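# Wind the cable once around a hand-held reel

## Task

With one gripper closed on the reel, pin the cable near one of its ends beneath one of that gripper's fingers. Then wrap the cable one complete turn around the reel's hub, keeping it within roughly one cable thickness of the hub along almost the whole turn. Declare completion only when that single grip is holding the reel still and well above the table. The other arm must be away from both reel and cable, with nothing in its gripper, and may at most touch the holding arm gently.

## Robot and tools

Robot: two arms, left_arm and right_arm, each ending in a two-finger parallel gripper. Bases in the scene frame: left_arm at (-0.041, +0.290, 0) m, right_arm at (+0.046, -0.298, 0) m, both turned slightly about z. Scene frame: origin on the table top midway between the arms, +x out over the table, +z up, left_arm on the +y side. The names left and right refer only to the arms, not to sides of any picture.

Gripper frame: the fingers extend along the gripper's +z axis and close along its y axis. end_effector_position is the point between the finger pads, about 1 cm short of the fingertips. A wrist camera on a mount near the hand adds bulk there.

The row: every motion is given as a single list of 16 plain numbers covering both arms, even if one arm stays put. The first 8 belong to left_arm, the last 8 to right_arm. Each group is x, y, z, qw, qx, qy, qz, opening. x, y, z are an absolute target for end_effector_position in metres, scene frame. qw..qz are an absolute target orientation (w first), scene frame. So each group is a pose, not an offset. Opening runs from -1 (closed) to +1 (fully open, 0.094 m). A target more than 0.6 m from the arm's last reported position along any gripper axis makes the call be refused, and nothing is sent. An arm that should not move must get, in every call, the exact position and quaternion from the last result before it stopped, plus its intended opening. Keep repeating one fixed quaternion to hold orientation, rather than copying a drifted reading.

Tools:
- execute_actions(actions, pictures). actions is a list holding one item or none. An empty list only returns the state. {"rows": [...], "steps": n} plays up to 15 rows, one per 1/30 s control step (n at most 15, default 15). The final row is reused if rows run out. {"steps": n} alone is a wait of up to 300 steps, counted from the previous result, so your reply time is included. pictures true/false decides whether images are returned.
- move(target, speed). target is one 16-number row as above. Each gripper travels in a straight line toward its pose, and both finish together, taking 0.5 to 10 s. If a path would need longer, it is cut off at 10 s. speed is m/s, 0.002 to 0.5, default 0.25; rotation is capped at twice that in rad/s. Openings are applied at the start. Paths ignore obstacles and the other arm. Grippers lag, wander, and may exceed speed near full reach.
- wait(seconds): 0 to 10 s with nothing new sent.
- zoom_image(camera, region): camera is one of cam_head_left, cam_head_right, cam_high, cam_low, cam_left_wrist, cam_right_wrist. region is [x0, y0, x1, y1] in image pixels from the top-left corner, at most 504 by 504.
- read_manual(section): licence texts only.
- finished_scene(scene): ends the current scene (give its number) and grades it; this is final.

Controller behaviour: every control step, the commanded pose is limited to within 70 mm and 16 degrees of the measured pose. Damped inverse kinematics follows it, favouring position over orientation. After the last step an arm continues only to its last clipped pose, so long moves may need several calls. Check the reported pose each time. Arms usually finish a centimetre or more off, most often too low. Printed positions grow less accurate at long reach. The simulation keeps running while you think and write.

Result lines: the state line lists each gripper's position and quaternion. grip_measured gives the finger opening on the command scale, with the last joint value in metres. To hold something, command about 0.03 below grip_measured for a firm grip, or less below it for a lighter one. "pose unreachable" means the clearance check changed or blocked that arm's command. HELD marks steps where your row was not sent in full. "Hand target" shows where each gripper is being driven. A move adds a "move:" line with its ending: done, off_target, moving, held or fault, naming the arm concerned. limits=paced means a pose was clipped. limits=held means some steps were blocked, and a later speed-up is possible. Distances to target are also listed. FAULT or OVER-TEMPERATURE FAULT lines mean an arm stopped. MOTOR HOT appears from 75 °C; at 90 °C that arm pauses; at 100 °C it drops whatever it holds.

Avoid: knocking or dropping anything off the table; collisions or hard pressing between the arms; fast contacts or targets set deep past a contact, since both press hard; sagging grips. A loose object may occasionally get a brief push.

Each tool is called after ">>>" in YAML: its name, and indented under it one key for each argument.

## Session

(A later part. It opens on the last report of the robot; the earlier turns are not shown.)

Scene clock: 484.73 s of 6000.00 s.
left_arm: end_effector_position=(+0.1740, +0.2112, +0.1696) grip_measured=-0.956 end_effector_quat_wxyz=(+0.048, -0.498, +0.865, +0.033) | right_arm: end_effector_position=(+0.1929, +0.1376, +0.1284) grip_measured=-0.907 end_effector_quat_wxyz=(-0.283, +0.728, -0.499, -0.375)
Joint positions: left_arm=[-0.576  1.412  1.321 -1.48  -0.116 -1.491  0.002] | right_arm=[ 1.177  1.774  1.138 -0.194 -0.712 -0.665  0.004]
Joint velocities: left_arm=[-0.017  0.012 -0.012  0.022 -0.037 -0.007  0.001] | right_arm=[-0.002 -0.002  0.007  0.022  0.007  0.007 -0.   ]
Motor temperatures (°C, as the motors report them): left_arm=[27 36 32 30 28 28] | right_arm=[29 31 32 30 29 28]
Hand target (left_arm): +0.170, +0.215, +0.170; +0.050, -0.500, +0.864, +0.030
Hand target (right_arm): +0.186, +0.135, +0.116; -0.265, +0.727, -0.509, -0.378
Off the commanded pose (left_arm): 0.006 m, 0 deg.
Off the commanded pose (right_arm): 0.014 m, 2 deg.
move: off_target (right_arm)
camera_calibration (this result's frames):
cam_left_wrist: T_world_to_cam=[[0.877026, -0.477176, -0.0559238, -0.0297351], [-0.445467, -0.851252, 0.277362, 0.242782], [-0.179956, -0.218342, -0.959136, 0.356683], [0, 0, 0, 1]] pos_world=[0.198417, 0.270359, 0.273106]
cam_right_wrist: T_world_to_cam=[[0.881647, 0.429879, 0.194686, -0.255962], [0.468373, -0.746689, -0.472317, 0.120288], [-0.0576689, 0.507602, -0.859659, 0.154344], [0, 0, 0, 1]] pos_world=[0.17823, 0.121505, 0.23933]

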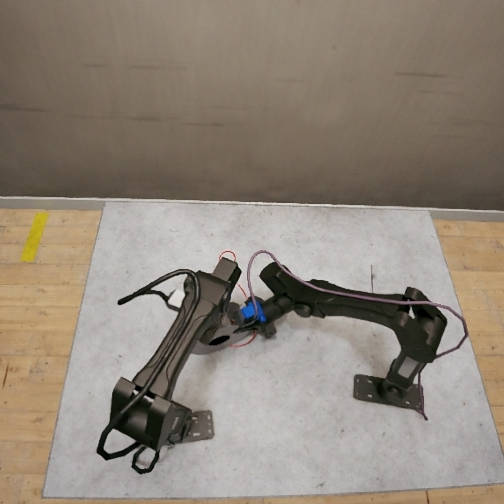

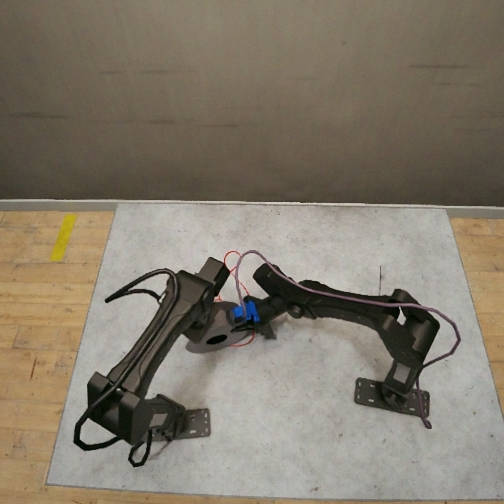

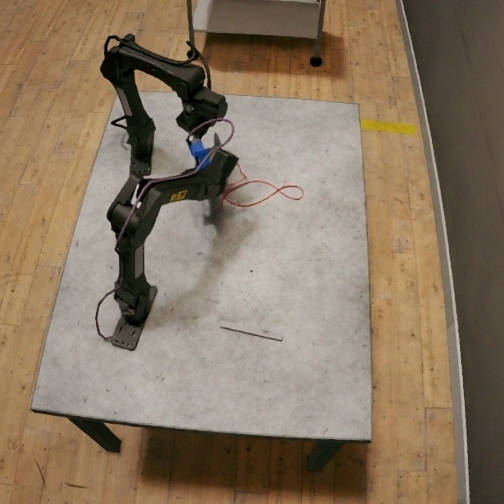

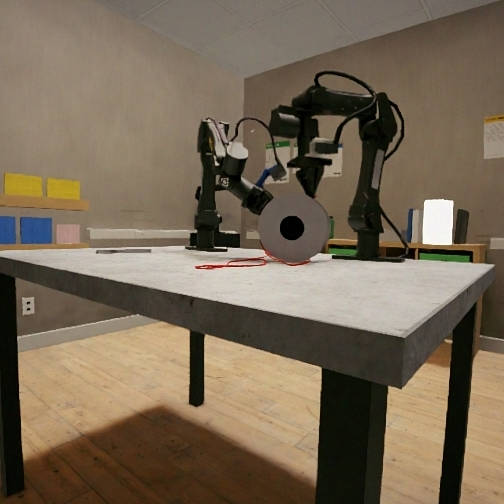

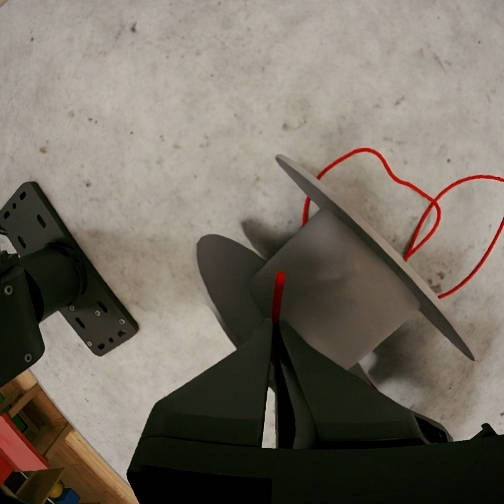

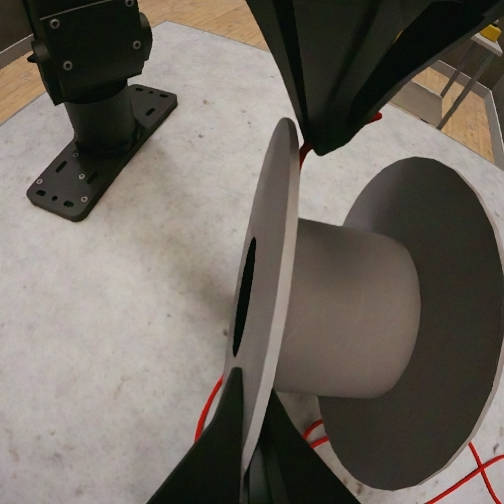

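>>> move:
  target: [0.17,0.215,0.17,0.05,-0.5,0.865,0.03,-0.6,0.186,0.135,0.122,0.265,-0.727,0.51,0.378,-1]

>>> move:
  target: [0.17,0.26,0.23,0.15,-0.3,0.94,0.03,-0.6,0.19,0.13,0.14,0.265,-0.727,0.51,0.378,-1]
  speed: 0.08

>>> move:
  target: [0.22,0.3,0.22,0.17,0.3,0.94,-0.05,-0.6,0.225,0.0,0.14,0.265,-0.727,0.51,0.378,-1]
  speed: 0.1

Scene clock: 490.03 s of 6000.00 s.
left_arm: end_effector_position=(+0.1761, +0.2109, +0.1696) grip_measured=-0.603 end_effector_quat_wxyz=(+0.052, -0.498, +0.865, +0.031) | right_arm: end_effector_position=(+0.1925, +0.1378, +0.1282) grip_measured=-0.907 end_effector_quat_wxyz=(-0.284, +0.730, -0.497, -0.374)
Joint positions: left_arm=[-0.576  1.412  1.321 -1.472 -0.12  -1.491  0.019] | right_arm=[ 1.179  1.774  1.138 -0.195 -0.71  -0.672  0.004]
Joint velocities: left_arm=[ 0.002 -0.012  0.002 -0.037 -0.081 -0.081  0.   ] | right_arm=[ 0.017  0.002 -0.002 -0.022 -0.022 -0.037  0.   ]
Motor temperatures (°C, as the motors report them): left_arm=[27 36 32 30 28 28] | right_arm=[29 31 31 30 29 28]
Hand target (left_arm): +0.170, +0.215, +0.170; +0.050, -0.500, +0.864, +0.030
Hand target (right_arm): +0.186, +0.135, +0.122; -0.265, +0.726, -0.509, -0.378
Off the commanded pose (left_arm): 0.007 m, 0 deg.
Off the commanded pose (right_arm): 0.009 m, 3 deg.
move: off_target (right_arm)
camera_calibration (this result's frames):
cam_left_wrist: T_world_to_cam=[[0.877496, -0.477163, -0.0481312, -0.0330784], [-0.447896, -0.851254, 0.273415, 0.244572], [-0.171435, -0.218362, -0.960691, 0.355854], [0, 0, 0, 1]] pos_world=[0.199575, 0.270115, 0.273404]
cam_right_wrist: T_world_to_cam=[[0.878716, 0.433356, 0.200149, -0.256207], [0.474193, -0.74438, -0.470148, 0.11882], [-0.0547545, 0.508036, -0.859593, 0.153449], [0, 0, 0, 1]] pos_world=[0.177192, 0.121519, 0.239046]

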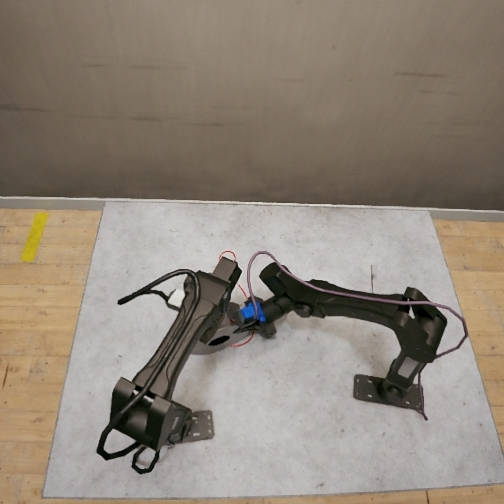

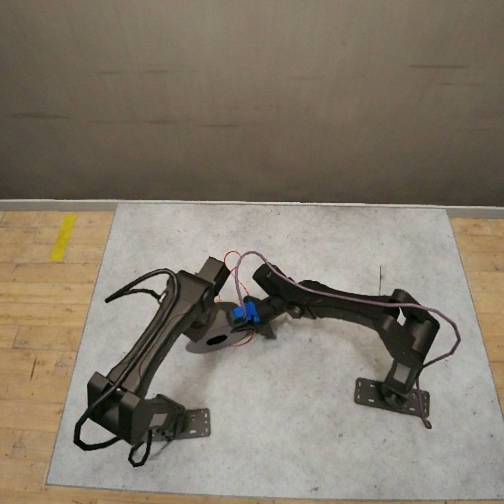

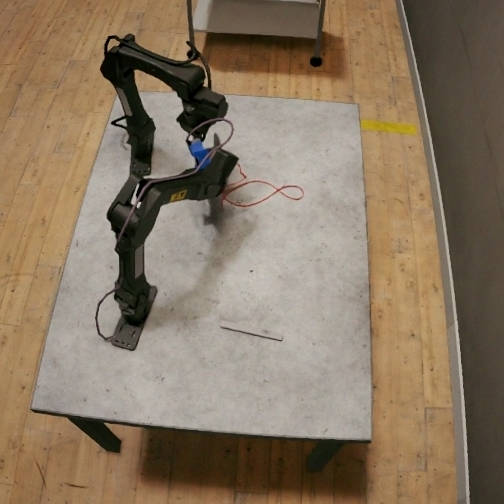

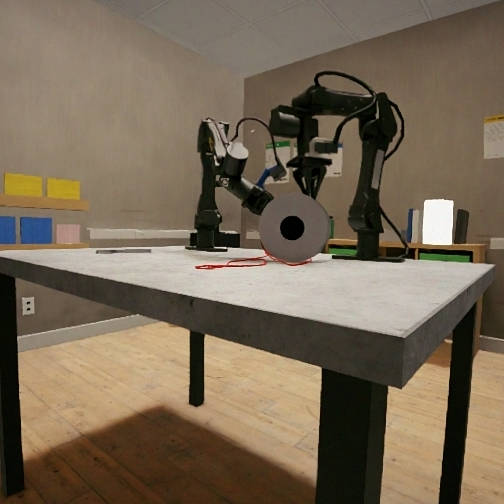

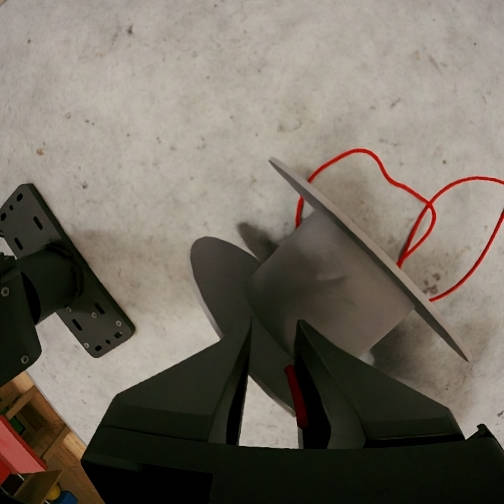

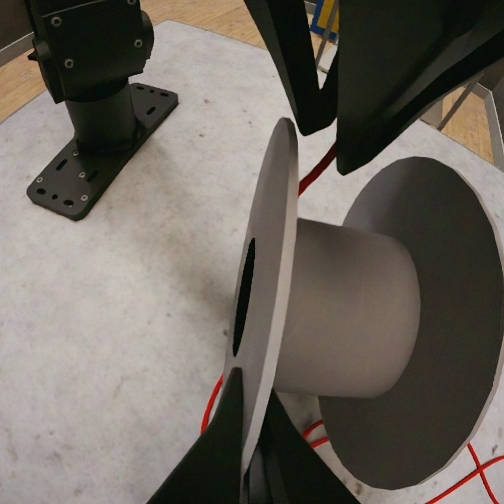

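Scene clock: 493.37 s of 6000.00 s.
left_arm: end_effector_position=(+0.1714, +0.2554, +0.2167) grip_measured=-0.603 end_effector_quat_wxyz=(+0.132, -0.296, +0.945, +0.035) | right_arm: end_effector_position=(+0.1896, +0.1332, +0.1300) grip_measured=-0.907 end_effector_quat_wxyz=(-0.271, +0.731, -0.503, -0.373)
Joint positions: left_arm=[-0.474  1.237  1.359 -1.52  -0.215 -0.933  0.019] | right_arm=[ 1.179  1.762  1.149 -0.246 -0.709 -0.675  0.004]
Joint velocities: left_arm=[ 0.002  0.012  0.002 -0.022 -0.081 -0.007  0.   ] | right_arm=[-0.012 -0.007  0.007  0.066 -0.022  0.007 -0.   ]
Motor temperatures (°C, as the motors report them): left_arm=[27 35 32 30 28 28] | right_arm=[29 32 31 30 29 28]
Hand target (left_arm): +0.171, +0.260, +0.230; +0.151, -0.299, +0.942, +0.029
Hand target (right_arm): +0.190, +0.130, +0.140; -0.266, +0.726, -0.509, -0.378
Off the commanded pose (left_arm): 0.014 m, 2 deg.
Off the commanded pose (right_arm): 0.010 m, 1 deg.
move: off_target (left_arm)
camera_calibration (this result's frames):
cam_left_wrist: T_world_to_cam=[[0.597274, -0.80151, -0.0290695, 0.121322], [-0.793623, -0.595856, 0.122954, 0.294096], [-0.11587, -0.0503668, -0.991987, 0.364369], [0, 0, 0, 1]] pos_world=[0.203158, 0.290832, 0.328816]
cam_right_wrist: T_world_to_cam=[[0.880757, 0.43879, 0.178128, -0.250354], [0.468873, -0.755156, -0.458146, 0.118471], [-0.0665157, 0.487034, -0.870846, 0.163631], [0, 0, 0, 1]] pos_world=[0.175838, 0.119623, 0.241369]

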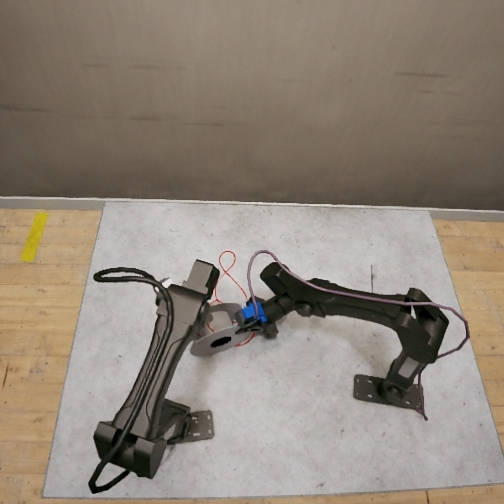

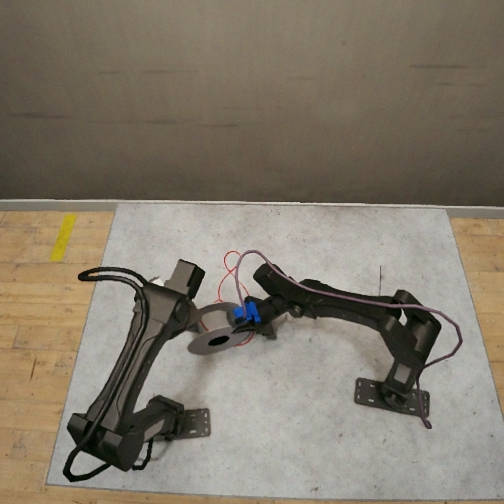

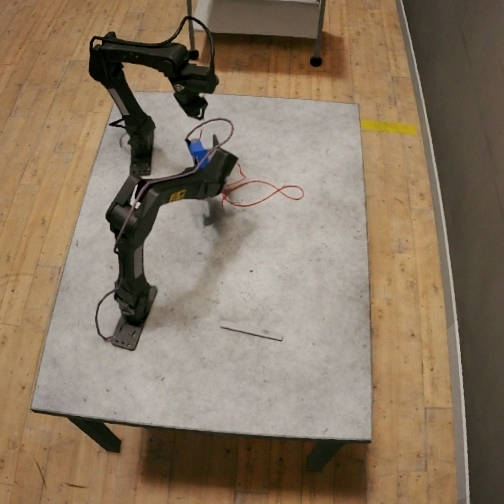

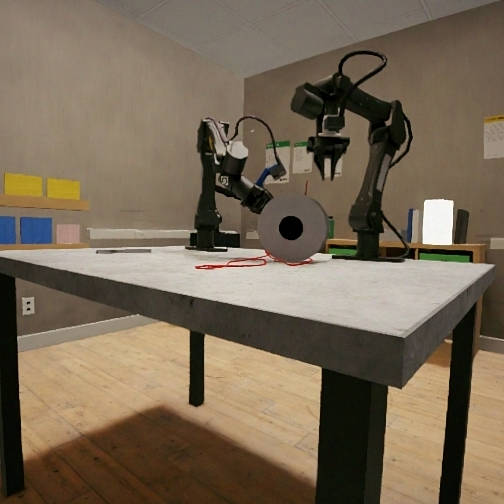

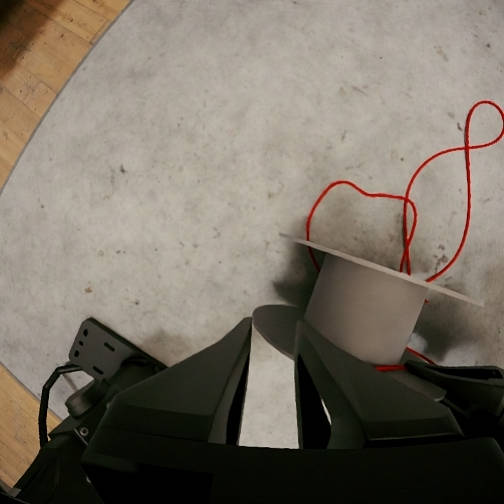

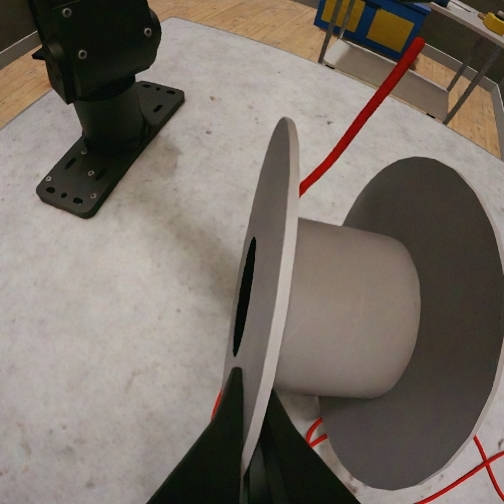

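Scene clock: 499.90 s of 6000.00 s.
left_arm: end_effector_position=(+0.2191, +0.2989, +0.2144) grip_measured=-0.603 end_effector_quat_wxyz=(+0.168, +0.300, +0.938, -0.046) | right_arm: end_effector_position=(+0.2324, +0.0029, +0.1287) grip_measured=-0.907 end_effector_quat_wxyz=(-0.261, +0.736, -0.514, -0.355)
Joint positions: left_arm=[ 0.066  1.32   1.384 -1.379  0.242  0.784  0.019] | right_arm=[ 0.812  1.576  1.017 -0.65  -0.858 -1.133  0.004]
Joint velocities: left_arm=[ 0.002 -0.017 -0.007  0.007 -0.022  0.007 -0.001] | right_arm=[ 0.002  0.007  0.007 -0.007 -0.051  0.007 -0.   ]
Motor temperatures (°C, as the motors report them): left_arm=[27 35 32 30 28 28] | right_arm=[29 32 31 30 30 28]
Hand target (left_arm): +0.222, +0.300, +0.221; +0.173, +0.300, +0.937, -0.050
Hand target (right_arm): +0.226, -0.000, +0.137; -0.263, +0.729, -0.510, -0.373
Off the commanded pose (left_arm): 0.006 m, 0 deg.
Off the commanded pose (right_arm): 0.014 m, 3 deg.
move: off_target (right_arm)
camera_calibration (this result's frames):
cam_left_wrist: T_world_to_cam=[[-0.546412, -0.835838, -0.0530009, 0.393544], [-0.837451, 0.544481, 0.0470787, 0.0431651], [-0.0104922, 0.07011, -0.997484, 0.311834], [0, 0, 0, 1]] pos_world=[0.254458, 0.283574, 0.329875]
cam_right_wrist: T_world_to_cam=[[0.884587, 0.4342, 0.170226, -0.230478], [0.463794, -0.780649, -0.418905, -0.00439729], [-0.049002, 0.449508, -0.891931, 0.227496], [0, 0, 0, 1]] pos_world=[0.217065, -0.0056207, 0.240302]

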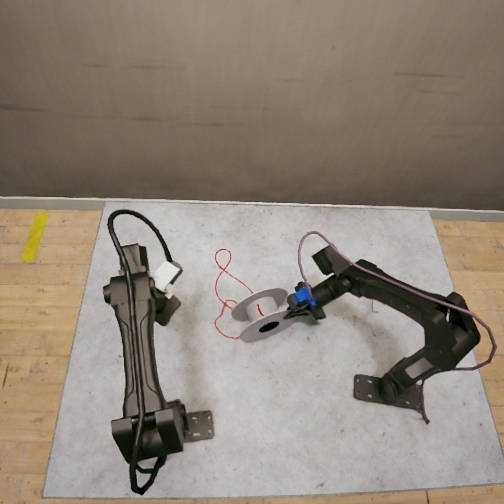

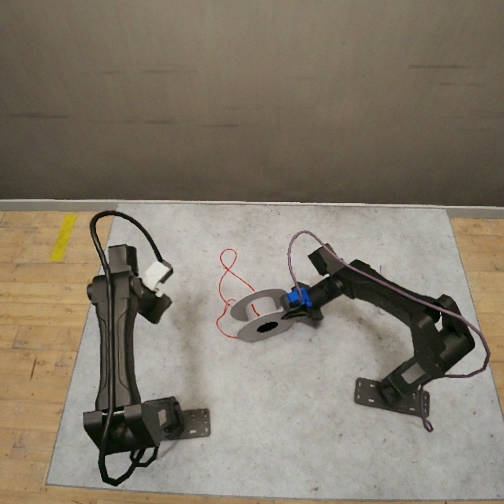

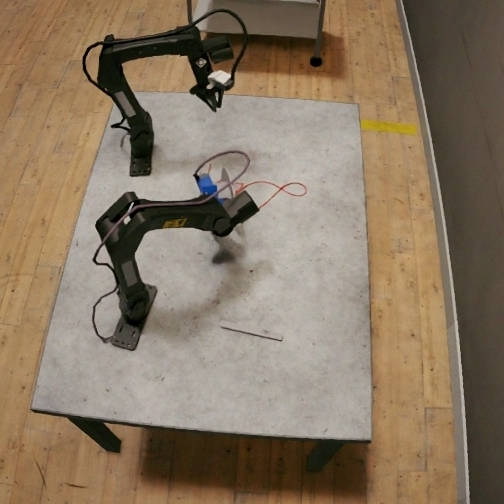

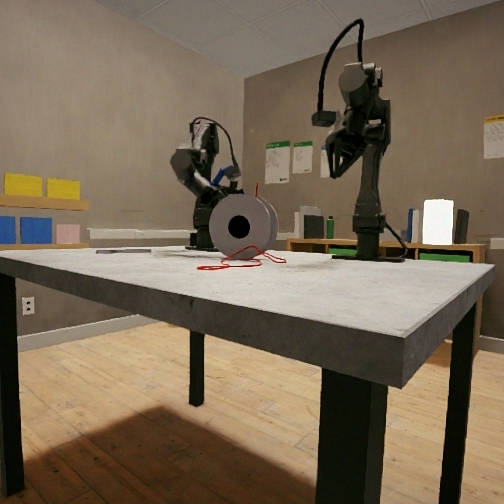

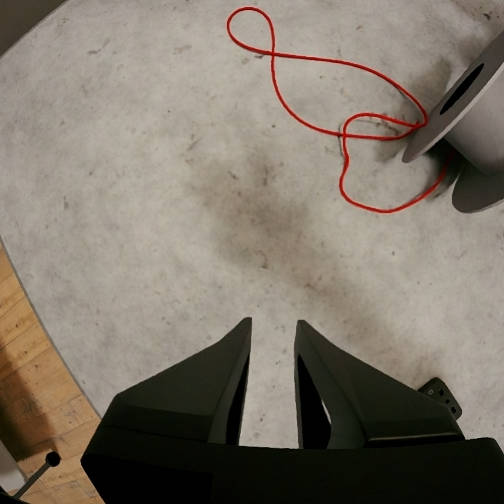

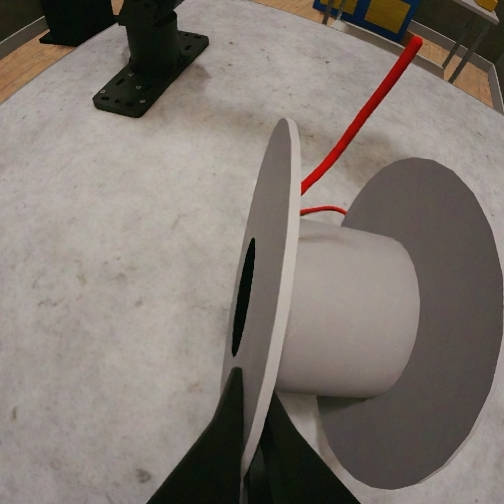

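>>> move:
  target: [0.262,0.172,0.04,0.04,0.3,0.95,-0.01,-0.3,0.225,0.0,0.135,0.265,-0.727,0.51,0.378,-1]
  speed: 0.15

Scene clock: 505.10 s of 6000.00 s.
left_arm: end_effector_position=(+0.2479, +0.1849, +0.0394) grip_measured=-0.303 end_effector_quat_wxyz=(+0.012, +0.297, +0.955, +0.002) | right_arm: end_effector_position=(+0.2341, -0.0009, +0.1282) grip_measured=-0.907 end_effector_quat_wxyz=(-0.261, +0.732, -0.520, -0.356)
Joint positions: left_arm=[-0.485  1.746  1.138 -0.939 -0.005  0.249  0.033] | right_arm=[ 0.798  1.571  1.01  -0.655 -0.862 -1.132  0.004]
Joint velocities: left_arm=[-0.002 -0.017 -0.002  0.022  0.022  0.007 -0.001] | right_arm=[-0.017  0.002 -0.007  0.037  0.037 -0.007  0.001]
Motor temperatures (°C, as the motors report them): left_arm=[27 35 33 30 28 28] | right_arm=[29 32 31 30 30 28]
Hand target (left_arm): +0.258, +0.171, +0.039; +0.036, +0.300, +0.953, -0.010
Hand target (right_arm): +0.225, -0.000, +0.135; -0.265, +0.727, -0.510, -0.377
Off the commanded pose (left_arm): 0.019 m, 4 deg.
Off the commanded pose (right_arm): 0.011 m, 3 deg.
move: off_target (left_arm, right_arm)
camera_calibration (this result's frames):
cam_left_wrist: T_world_to_cam=[[-0.547678, -0.834568, -0.0595386, 0.305095], [-0.789745, 0.492138, 0.366201, 0.122854], [-0.276319, 0.247581, -0.928629, 0.175963], [0, 0, 0, 1]] pos_world=[0.312739, 0.150597, 0.13658]
cam_right_wrist: T_world_to_cam=[[0.891247, 0.423032, 0.16347, -0.230949], [0.450795, -0.786906, -0.421381, -0.00495928], [-0.0496223, 0.449246, -0.892029, 0.229072], [0, 0, 0, 1]] pos_world=[0.219435, -0.00911312, 0.240002]

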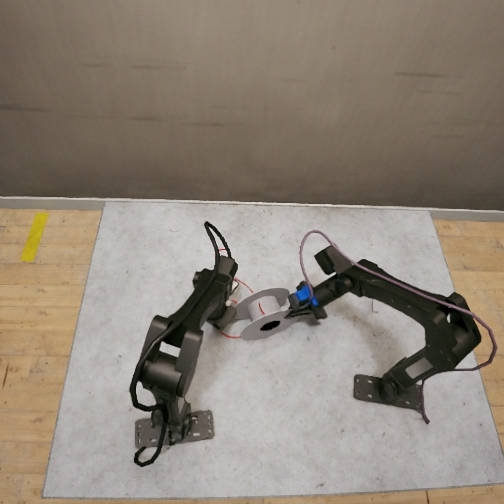

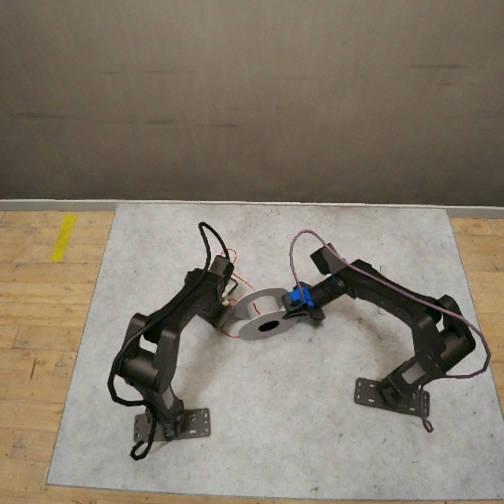

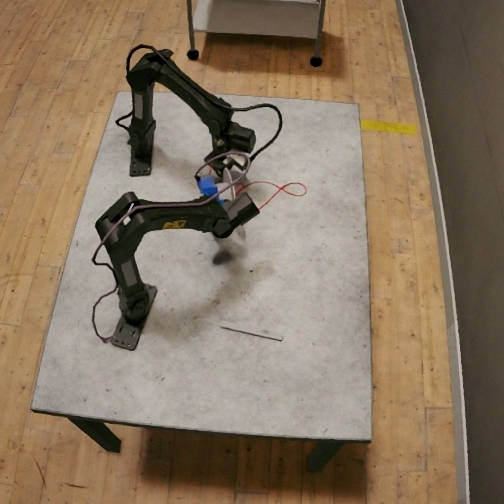

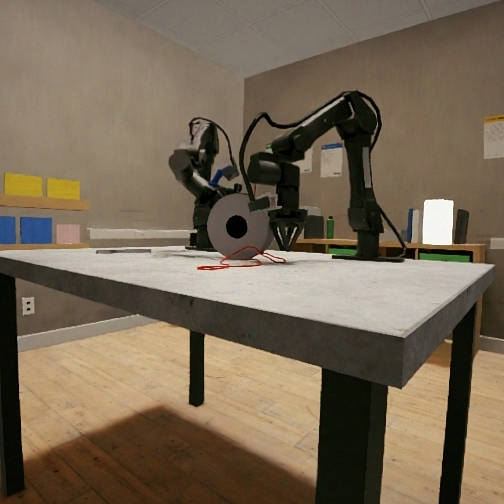

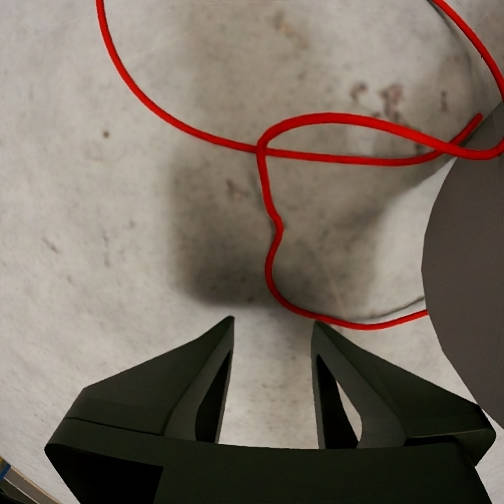

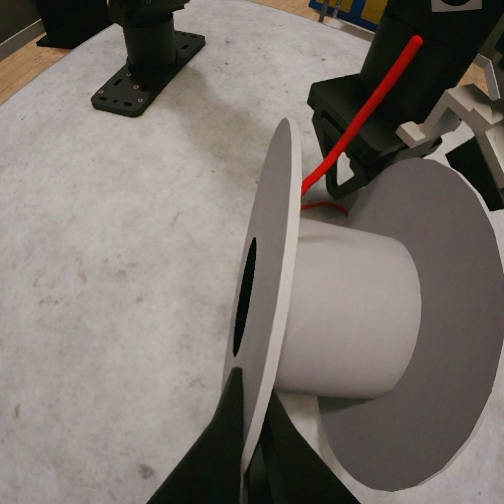

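>>> move:
  target: [0.276,0.172,0.03,0.04,0.3,0.95,-0.01,-0.3,0.225,0.0,0.135,0.265,-0.727,0.51,0.378,-1]
  speed: 0.05

>>> move:
  target: [0.276,0.172,0,0.04,0.3,0.95,-0.01,-0.3,0.225,0.0,0.135,0.265,-0.727,0.51,0.378,-1]
  speed: 0.04

>>> move:
  target: [0.276,0.172,0,0.04,0.3,0.95,-0.01,-1,0.225,0.0,0.135,0.265,-0.727,0.51,0.378,-1]

Scene clock: 514.17 s of 6000.00 s.
left_arm: end_effector_position=(+0.2495, +0.1871, +0.0246) grip_measured=-0.303 end_effector_quat_wxyz=(-0.003, +0.301, +0.954, +0.006) | right_arm: end_effector_position=(+0.2341, -0.0009, +0.1282) grip_measured=-0.907 end_effector_quat_wxyz=(-0.261, +0.731, -0.520, -0.356)
Joint positions: left_arm=[-0.481  1.798  1.138 -0.918 -0.012  0.26   0.033] | right_arm=[ 0.798  1.571  1.01  -0.655 -0.862 -1.132  0.004]
Joint velocities: left_arm=[ 0.002  0.012  0.002  0.022  0.066  0.007 -0.   ] | right_arm=[-0.007  0.007 -0.012 -0.007  0.037  0.037 -0.   ]
Motor temperatures (°C, as the motors report them): left_arm=[27 35 33 30 28 28] | right_arm=[29 32 31 30 30 28]
Hand target (left_arm): +0.274, +0.172, +0.032; +0.040, +0.302, +0.953, -0.010
Hand target (right_arm): +0.225, -0.000, +0.135; -0.265, +0.726, -0.510, -0.377
Off the commanded pose (left_arm): 0.031 m, 5 deg.
Off the commanded pose (right_arm): 0.011 m, 3 deg.
After step 180, 2.13 s passed at rest.
move: off_target (left_arm, right_arm)
camera_calibration (this result's frames):
cam_left_wrist: T_world_to_cam=[[-0.55522, -0.829563, -0.0596307, 0.307849], [-0.776238, 0.491116, 0.395297, 0.124643], [-0.298638, 0.265765, -0.916616, 0.163953], [0, 0, 0, 1]] pos_world=[0.316639, 0.150593, 0.119368]
cam_right_wrist: T_world_to_cam=[[0.891392, 0.42284, 0.163174, -0.230945], [0.450491, -0.787051, -0.421435, -0.00488121], [-0.0497736, 0.449173, -0.892057, 0.229111], [0, 0, 0, 1]] pos_world=[0.219465, -0.00909908, 0.240007]

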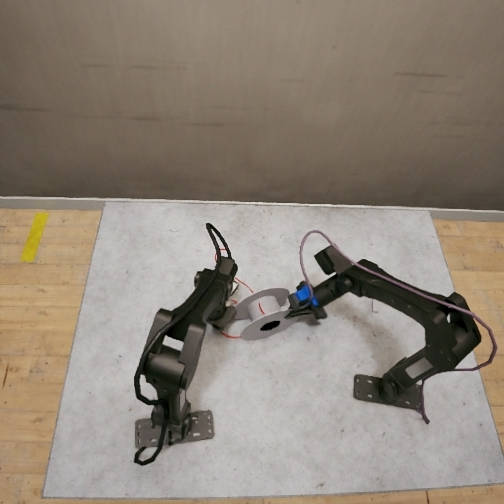

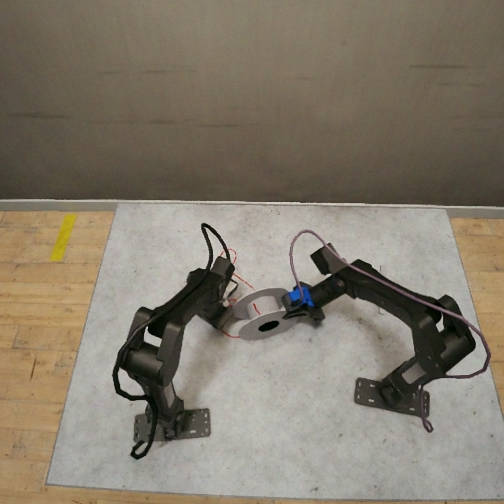

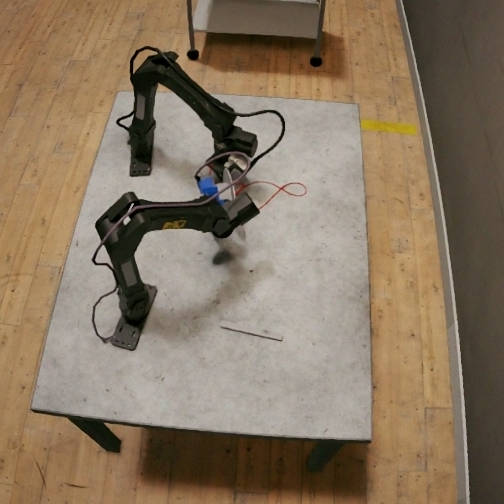

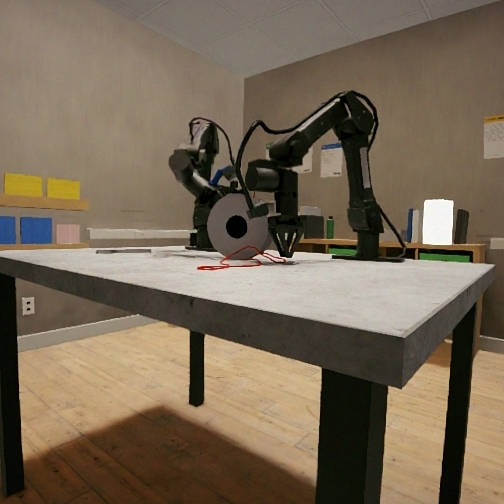

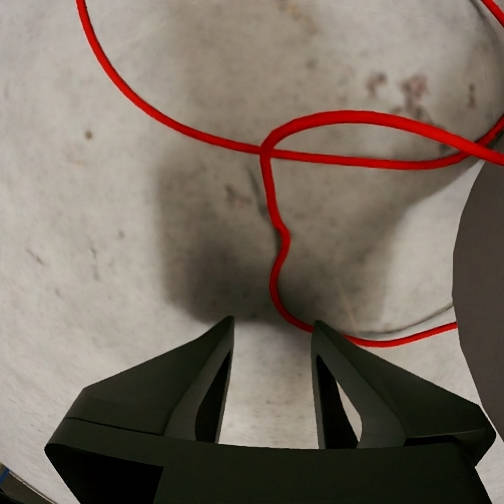

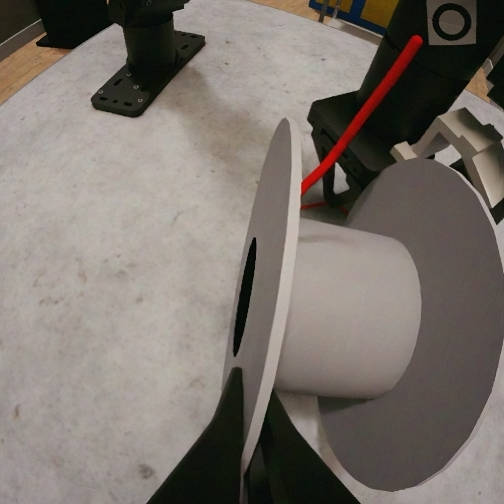

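Scene clock: 515.57 s of 6000.00 s.
left_arm: end_effector_position=(+0.2605, +0.1818, +0.0112) grip_measured=-0.303 end_effector_quat_wxyz=(+0.007, +0.307, +0.952, +0.002) | right_arm: end_effector_position=(+0.2400, -0.0025, +0.1285) grip_measured=-0.907 end_effector_quat_wxyz=(-0.265, +0.724, -0.530, -0.353)
Joint positions: left_arm=[-0.481  1.844  1.138 -0.85  -0.005  0.274  0.033] | right_arm=[ 0.785  1.571  1.01  -0.643 -0.858 -1.113  0.004]
Joint velocities: left_arm=[-0.017 -0.002  0.007  0.022  0.066 -0.007 -0.   ] | right_arm=[-0.002  0.007  0.002 -0.007  0.007 -0.022 -0.   ]
Motor temperatures (°C, as the motors report them): left_arm=[27 35 33 30 28 28] | right_arm=[29 32 31 30 30 28]
Hand target (left_arm): +0.275, +0.172, +0.002; +0.038, +0.302, +0.953, -0.010
Hand target (right_arm): +0.225, -0.000, +0.135; -0.265, +0.726, -0.510, -0.377
Off the commanded pose (left_arm): 0.021 m, 4 deg.
Off the commanded pose (right_arm): 0.017 m, 4 deg.
move: off_target (left_arm, right_arm)
camera_calibration (this result's frames):
cam_left_wrist: T_world_to_cam=[[-0.565214, -0.822884, -0.0582709, 0.310113], [-0.77648, 0.506826, 0.374441, 0.138546], [-0.278588, 0.256885, -0.925418, 0.152847], [0, 0, 0, 1]] pos_world=[0.32544, 0.145704, 0.107641]
cam_right_wrist: T_world_to_cam=[[0.902429, 0.39984, 0.160468, -0.237941], [0.428945, -0.798945, -0.421536, -0.0035869], [-0.0403418, 0.449238, -0.892501, 0.228127], [0, 0, 0, 1]] pos_world=[0.225466, -0.010211, 0.240273]

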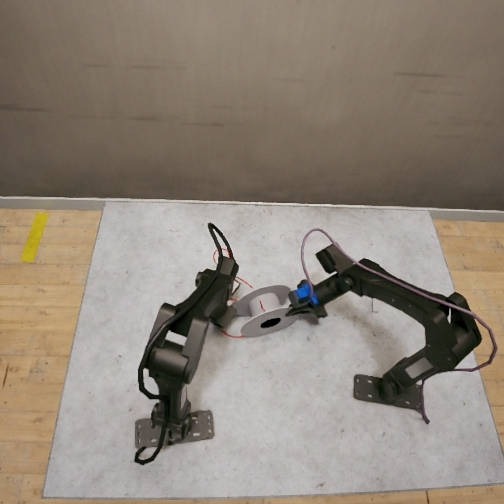

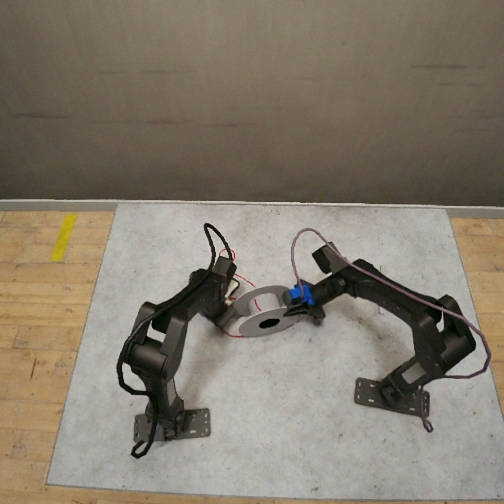

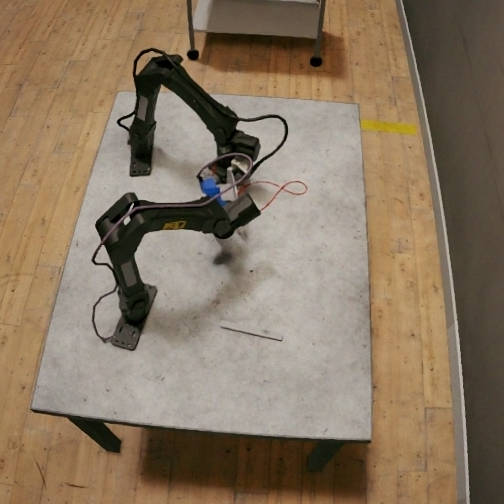

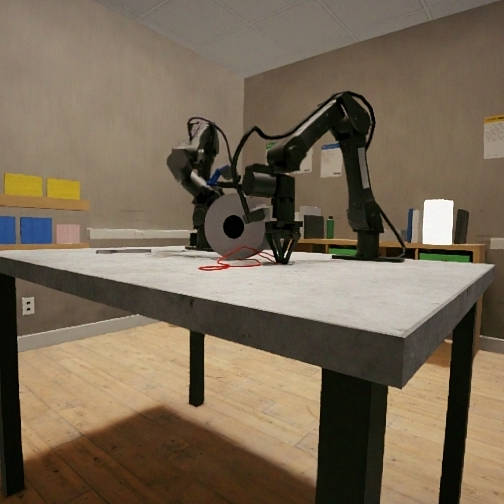

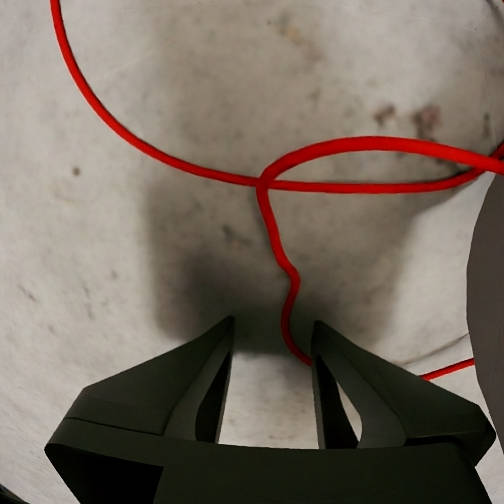

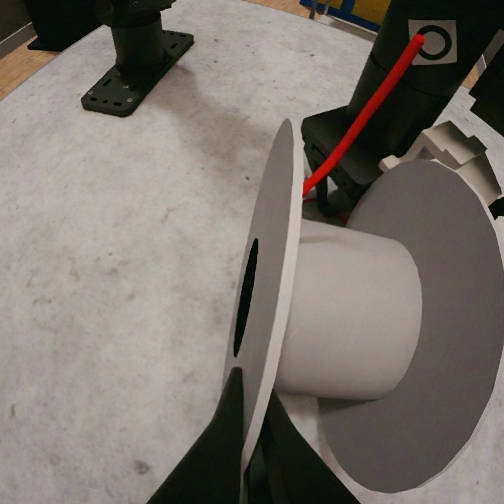

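Scene clock: 516.27 s of 6000.00 s.
left_arm: end_effector_position=(+0.2622, +0.1837, +0.0108) grip_measured=-0.956 end_effector_quat_wxyz=(+0.009, +0.306, +0.952, +0.006) | right_arm: end_effector_position=(+0.2420, -0.0030, +0.1282) grip_measured=-0.907 end_effector_quat_wxyz=(-0.267, +0.724, -0.531, -0.350)
Joint positions: left_arm=[-0.477  1.845  1.138 -0.846 -0.012  0.274  0.002] | right_arm=[ 0.782  1.571  1.01  -0.639 -0.854 -1.114  0.004]
Joint velocities: left_arm=[ 0.002 -0.012 -0.007 -0.007 -0.022 -0.037  0.   ] | right_arm=[-0.012 -0.002 -0.007  0.022 -0.022 -0.066  0.001]
Motor temperatures (°C, as the motors report them): left_arm=[27 35 33 30 28 28] | right_arm=[29 32 31 30 30 28]
Hand target (left_arm): +0.275, +0.172, +0.002; +0.038, +0.302, +0.953, -0.010
Hand target (right_arm): +0.226, -0.000, +0.135; -0.265, +0.726, -0.510, -0.377
Off the commanded pose (left_arm): 0.021 m, 4 deg.
Off the commanded pose (right_arm): 0.019 m, 4 deg.
move: off_target (left_arm, right_arm)
camera_calibration (this result's frames):
cam_left_wrist: T_world_to_cam=[[-0.562286, -0.824331, -0.065676, 0.312264], [-0.780025, 0.502337, 0.37312, 0.140739], [-0.274583, 0.261029, -0.925456, 0.150703], [0, 0, 0, 1]] pos_world=[0.326743, 0.147373, 0.107464]
cam_right_wrist: T_world_to_cam=[[0.903362, 0.395829, 0.165094, -0.240289], [0.427574, -0.801208, -0.418625, -0.00502136], [-0.0334296, 0.44876, -0.893027, 0.226653], [0, 0, 0, 1]] pos_world=[0.226792, -0.0106224, 0.239975]

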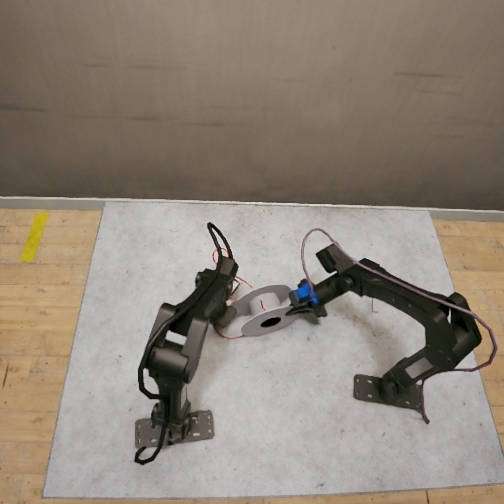

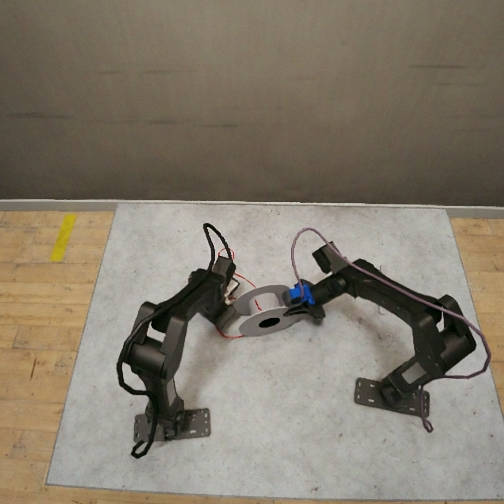

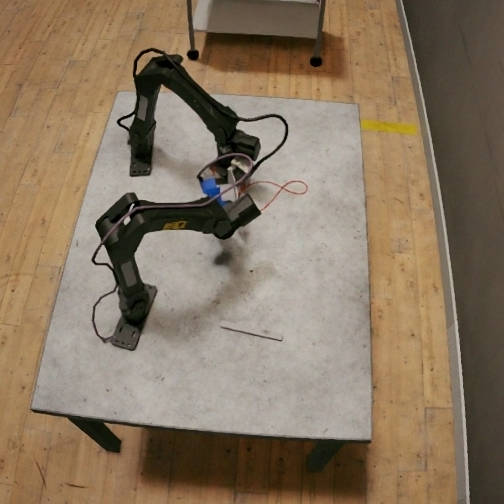

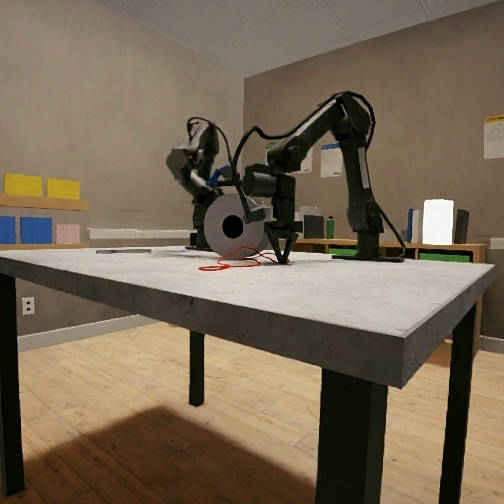

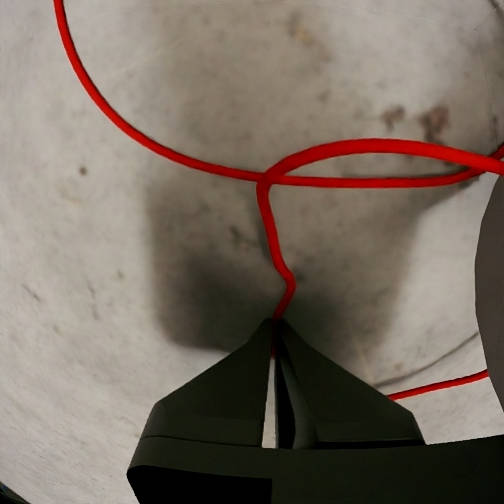

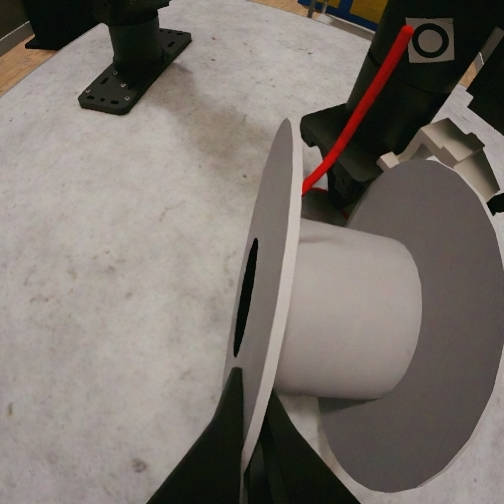

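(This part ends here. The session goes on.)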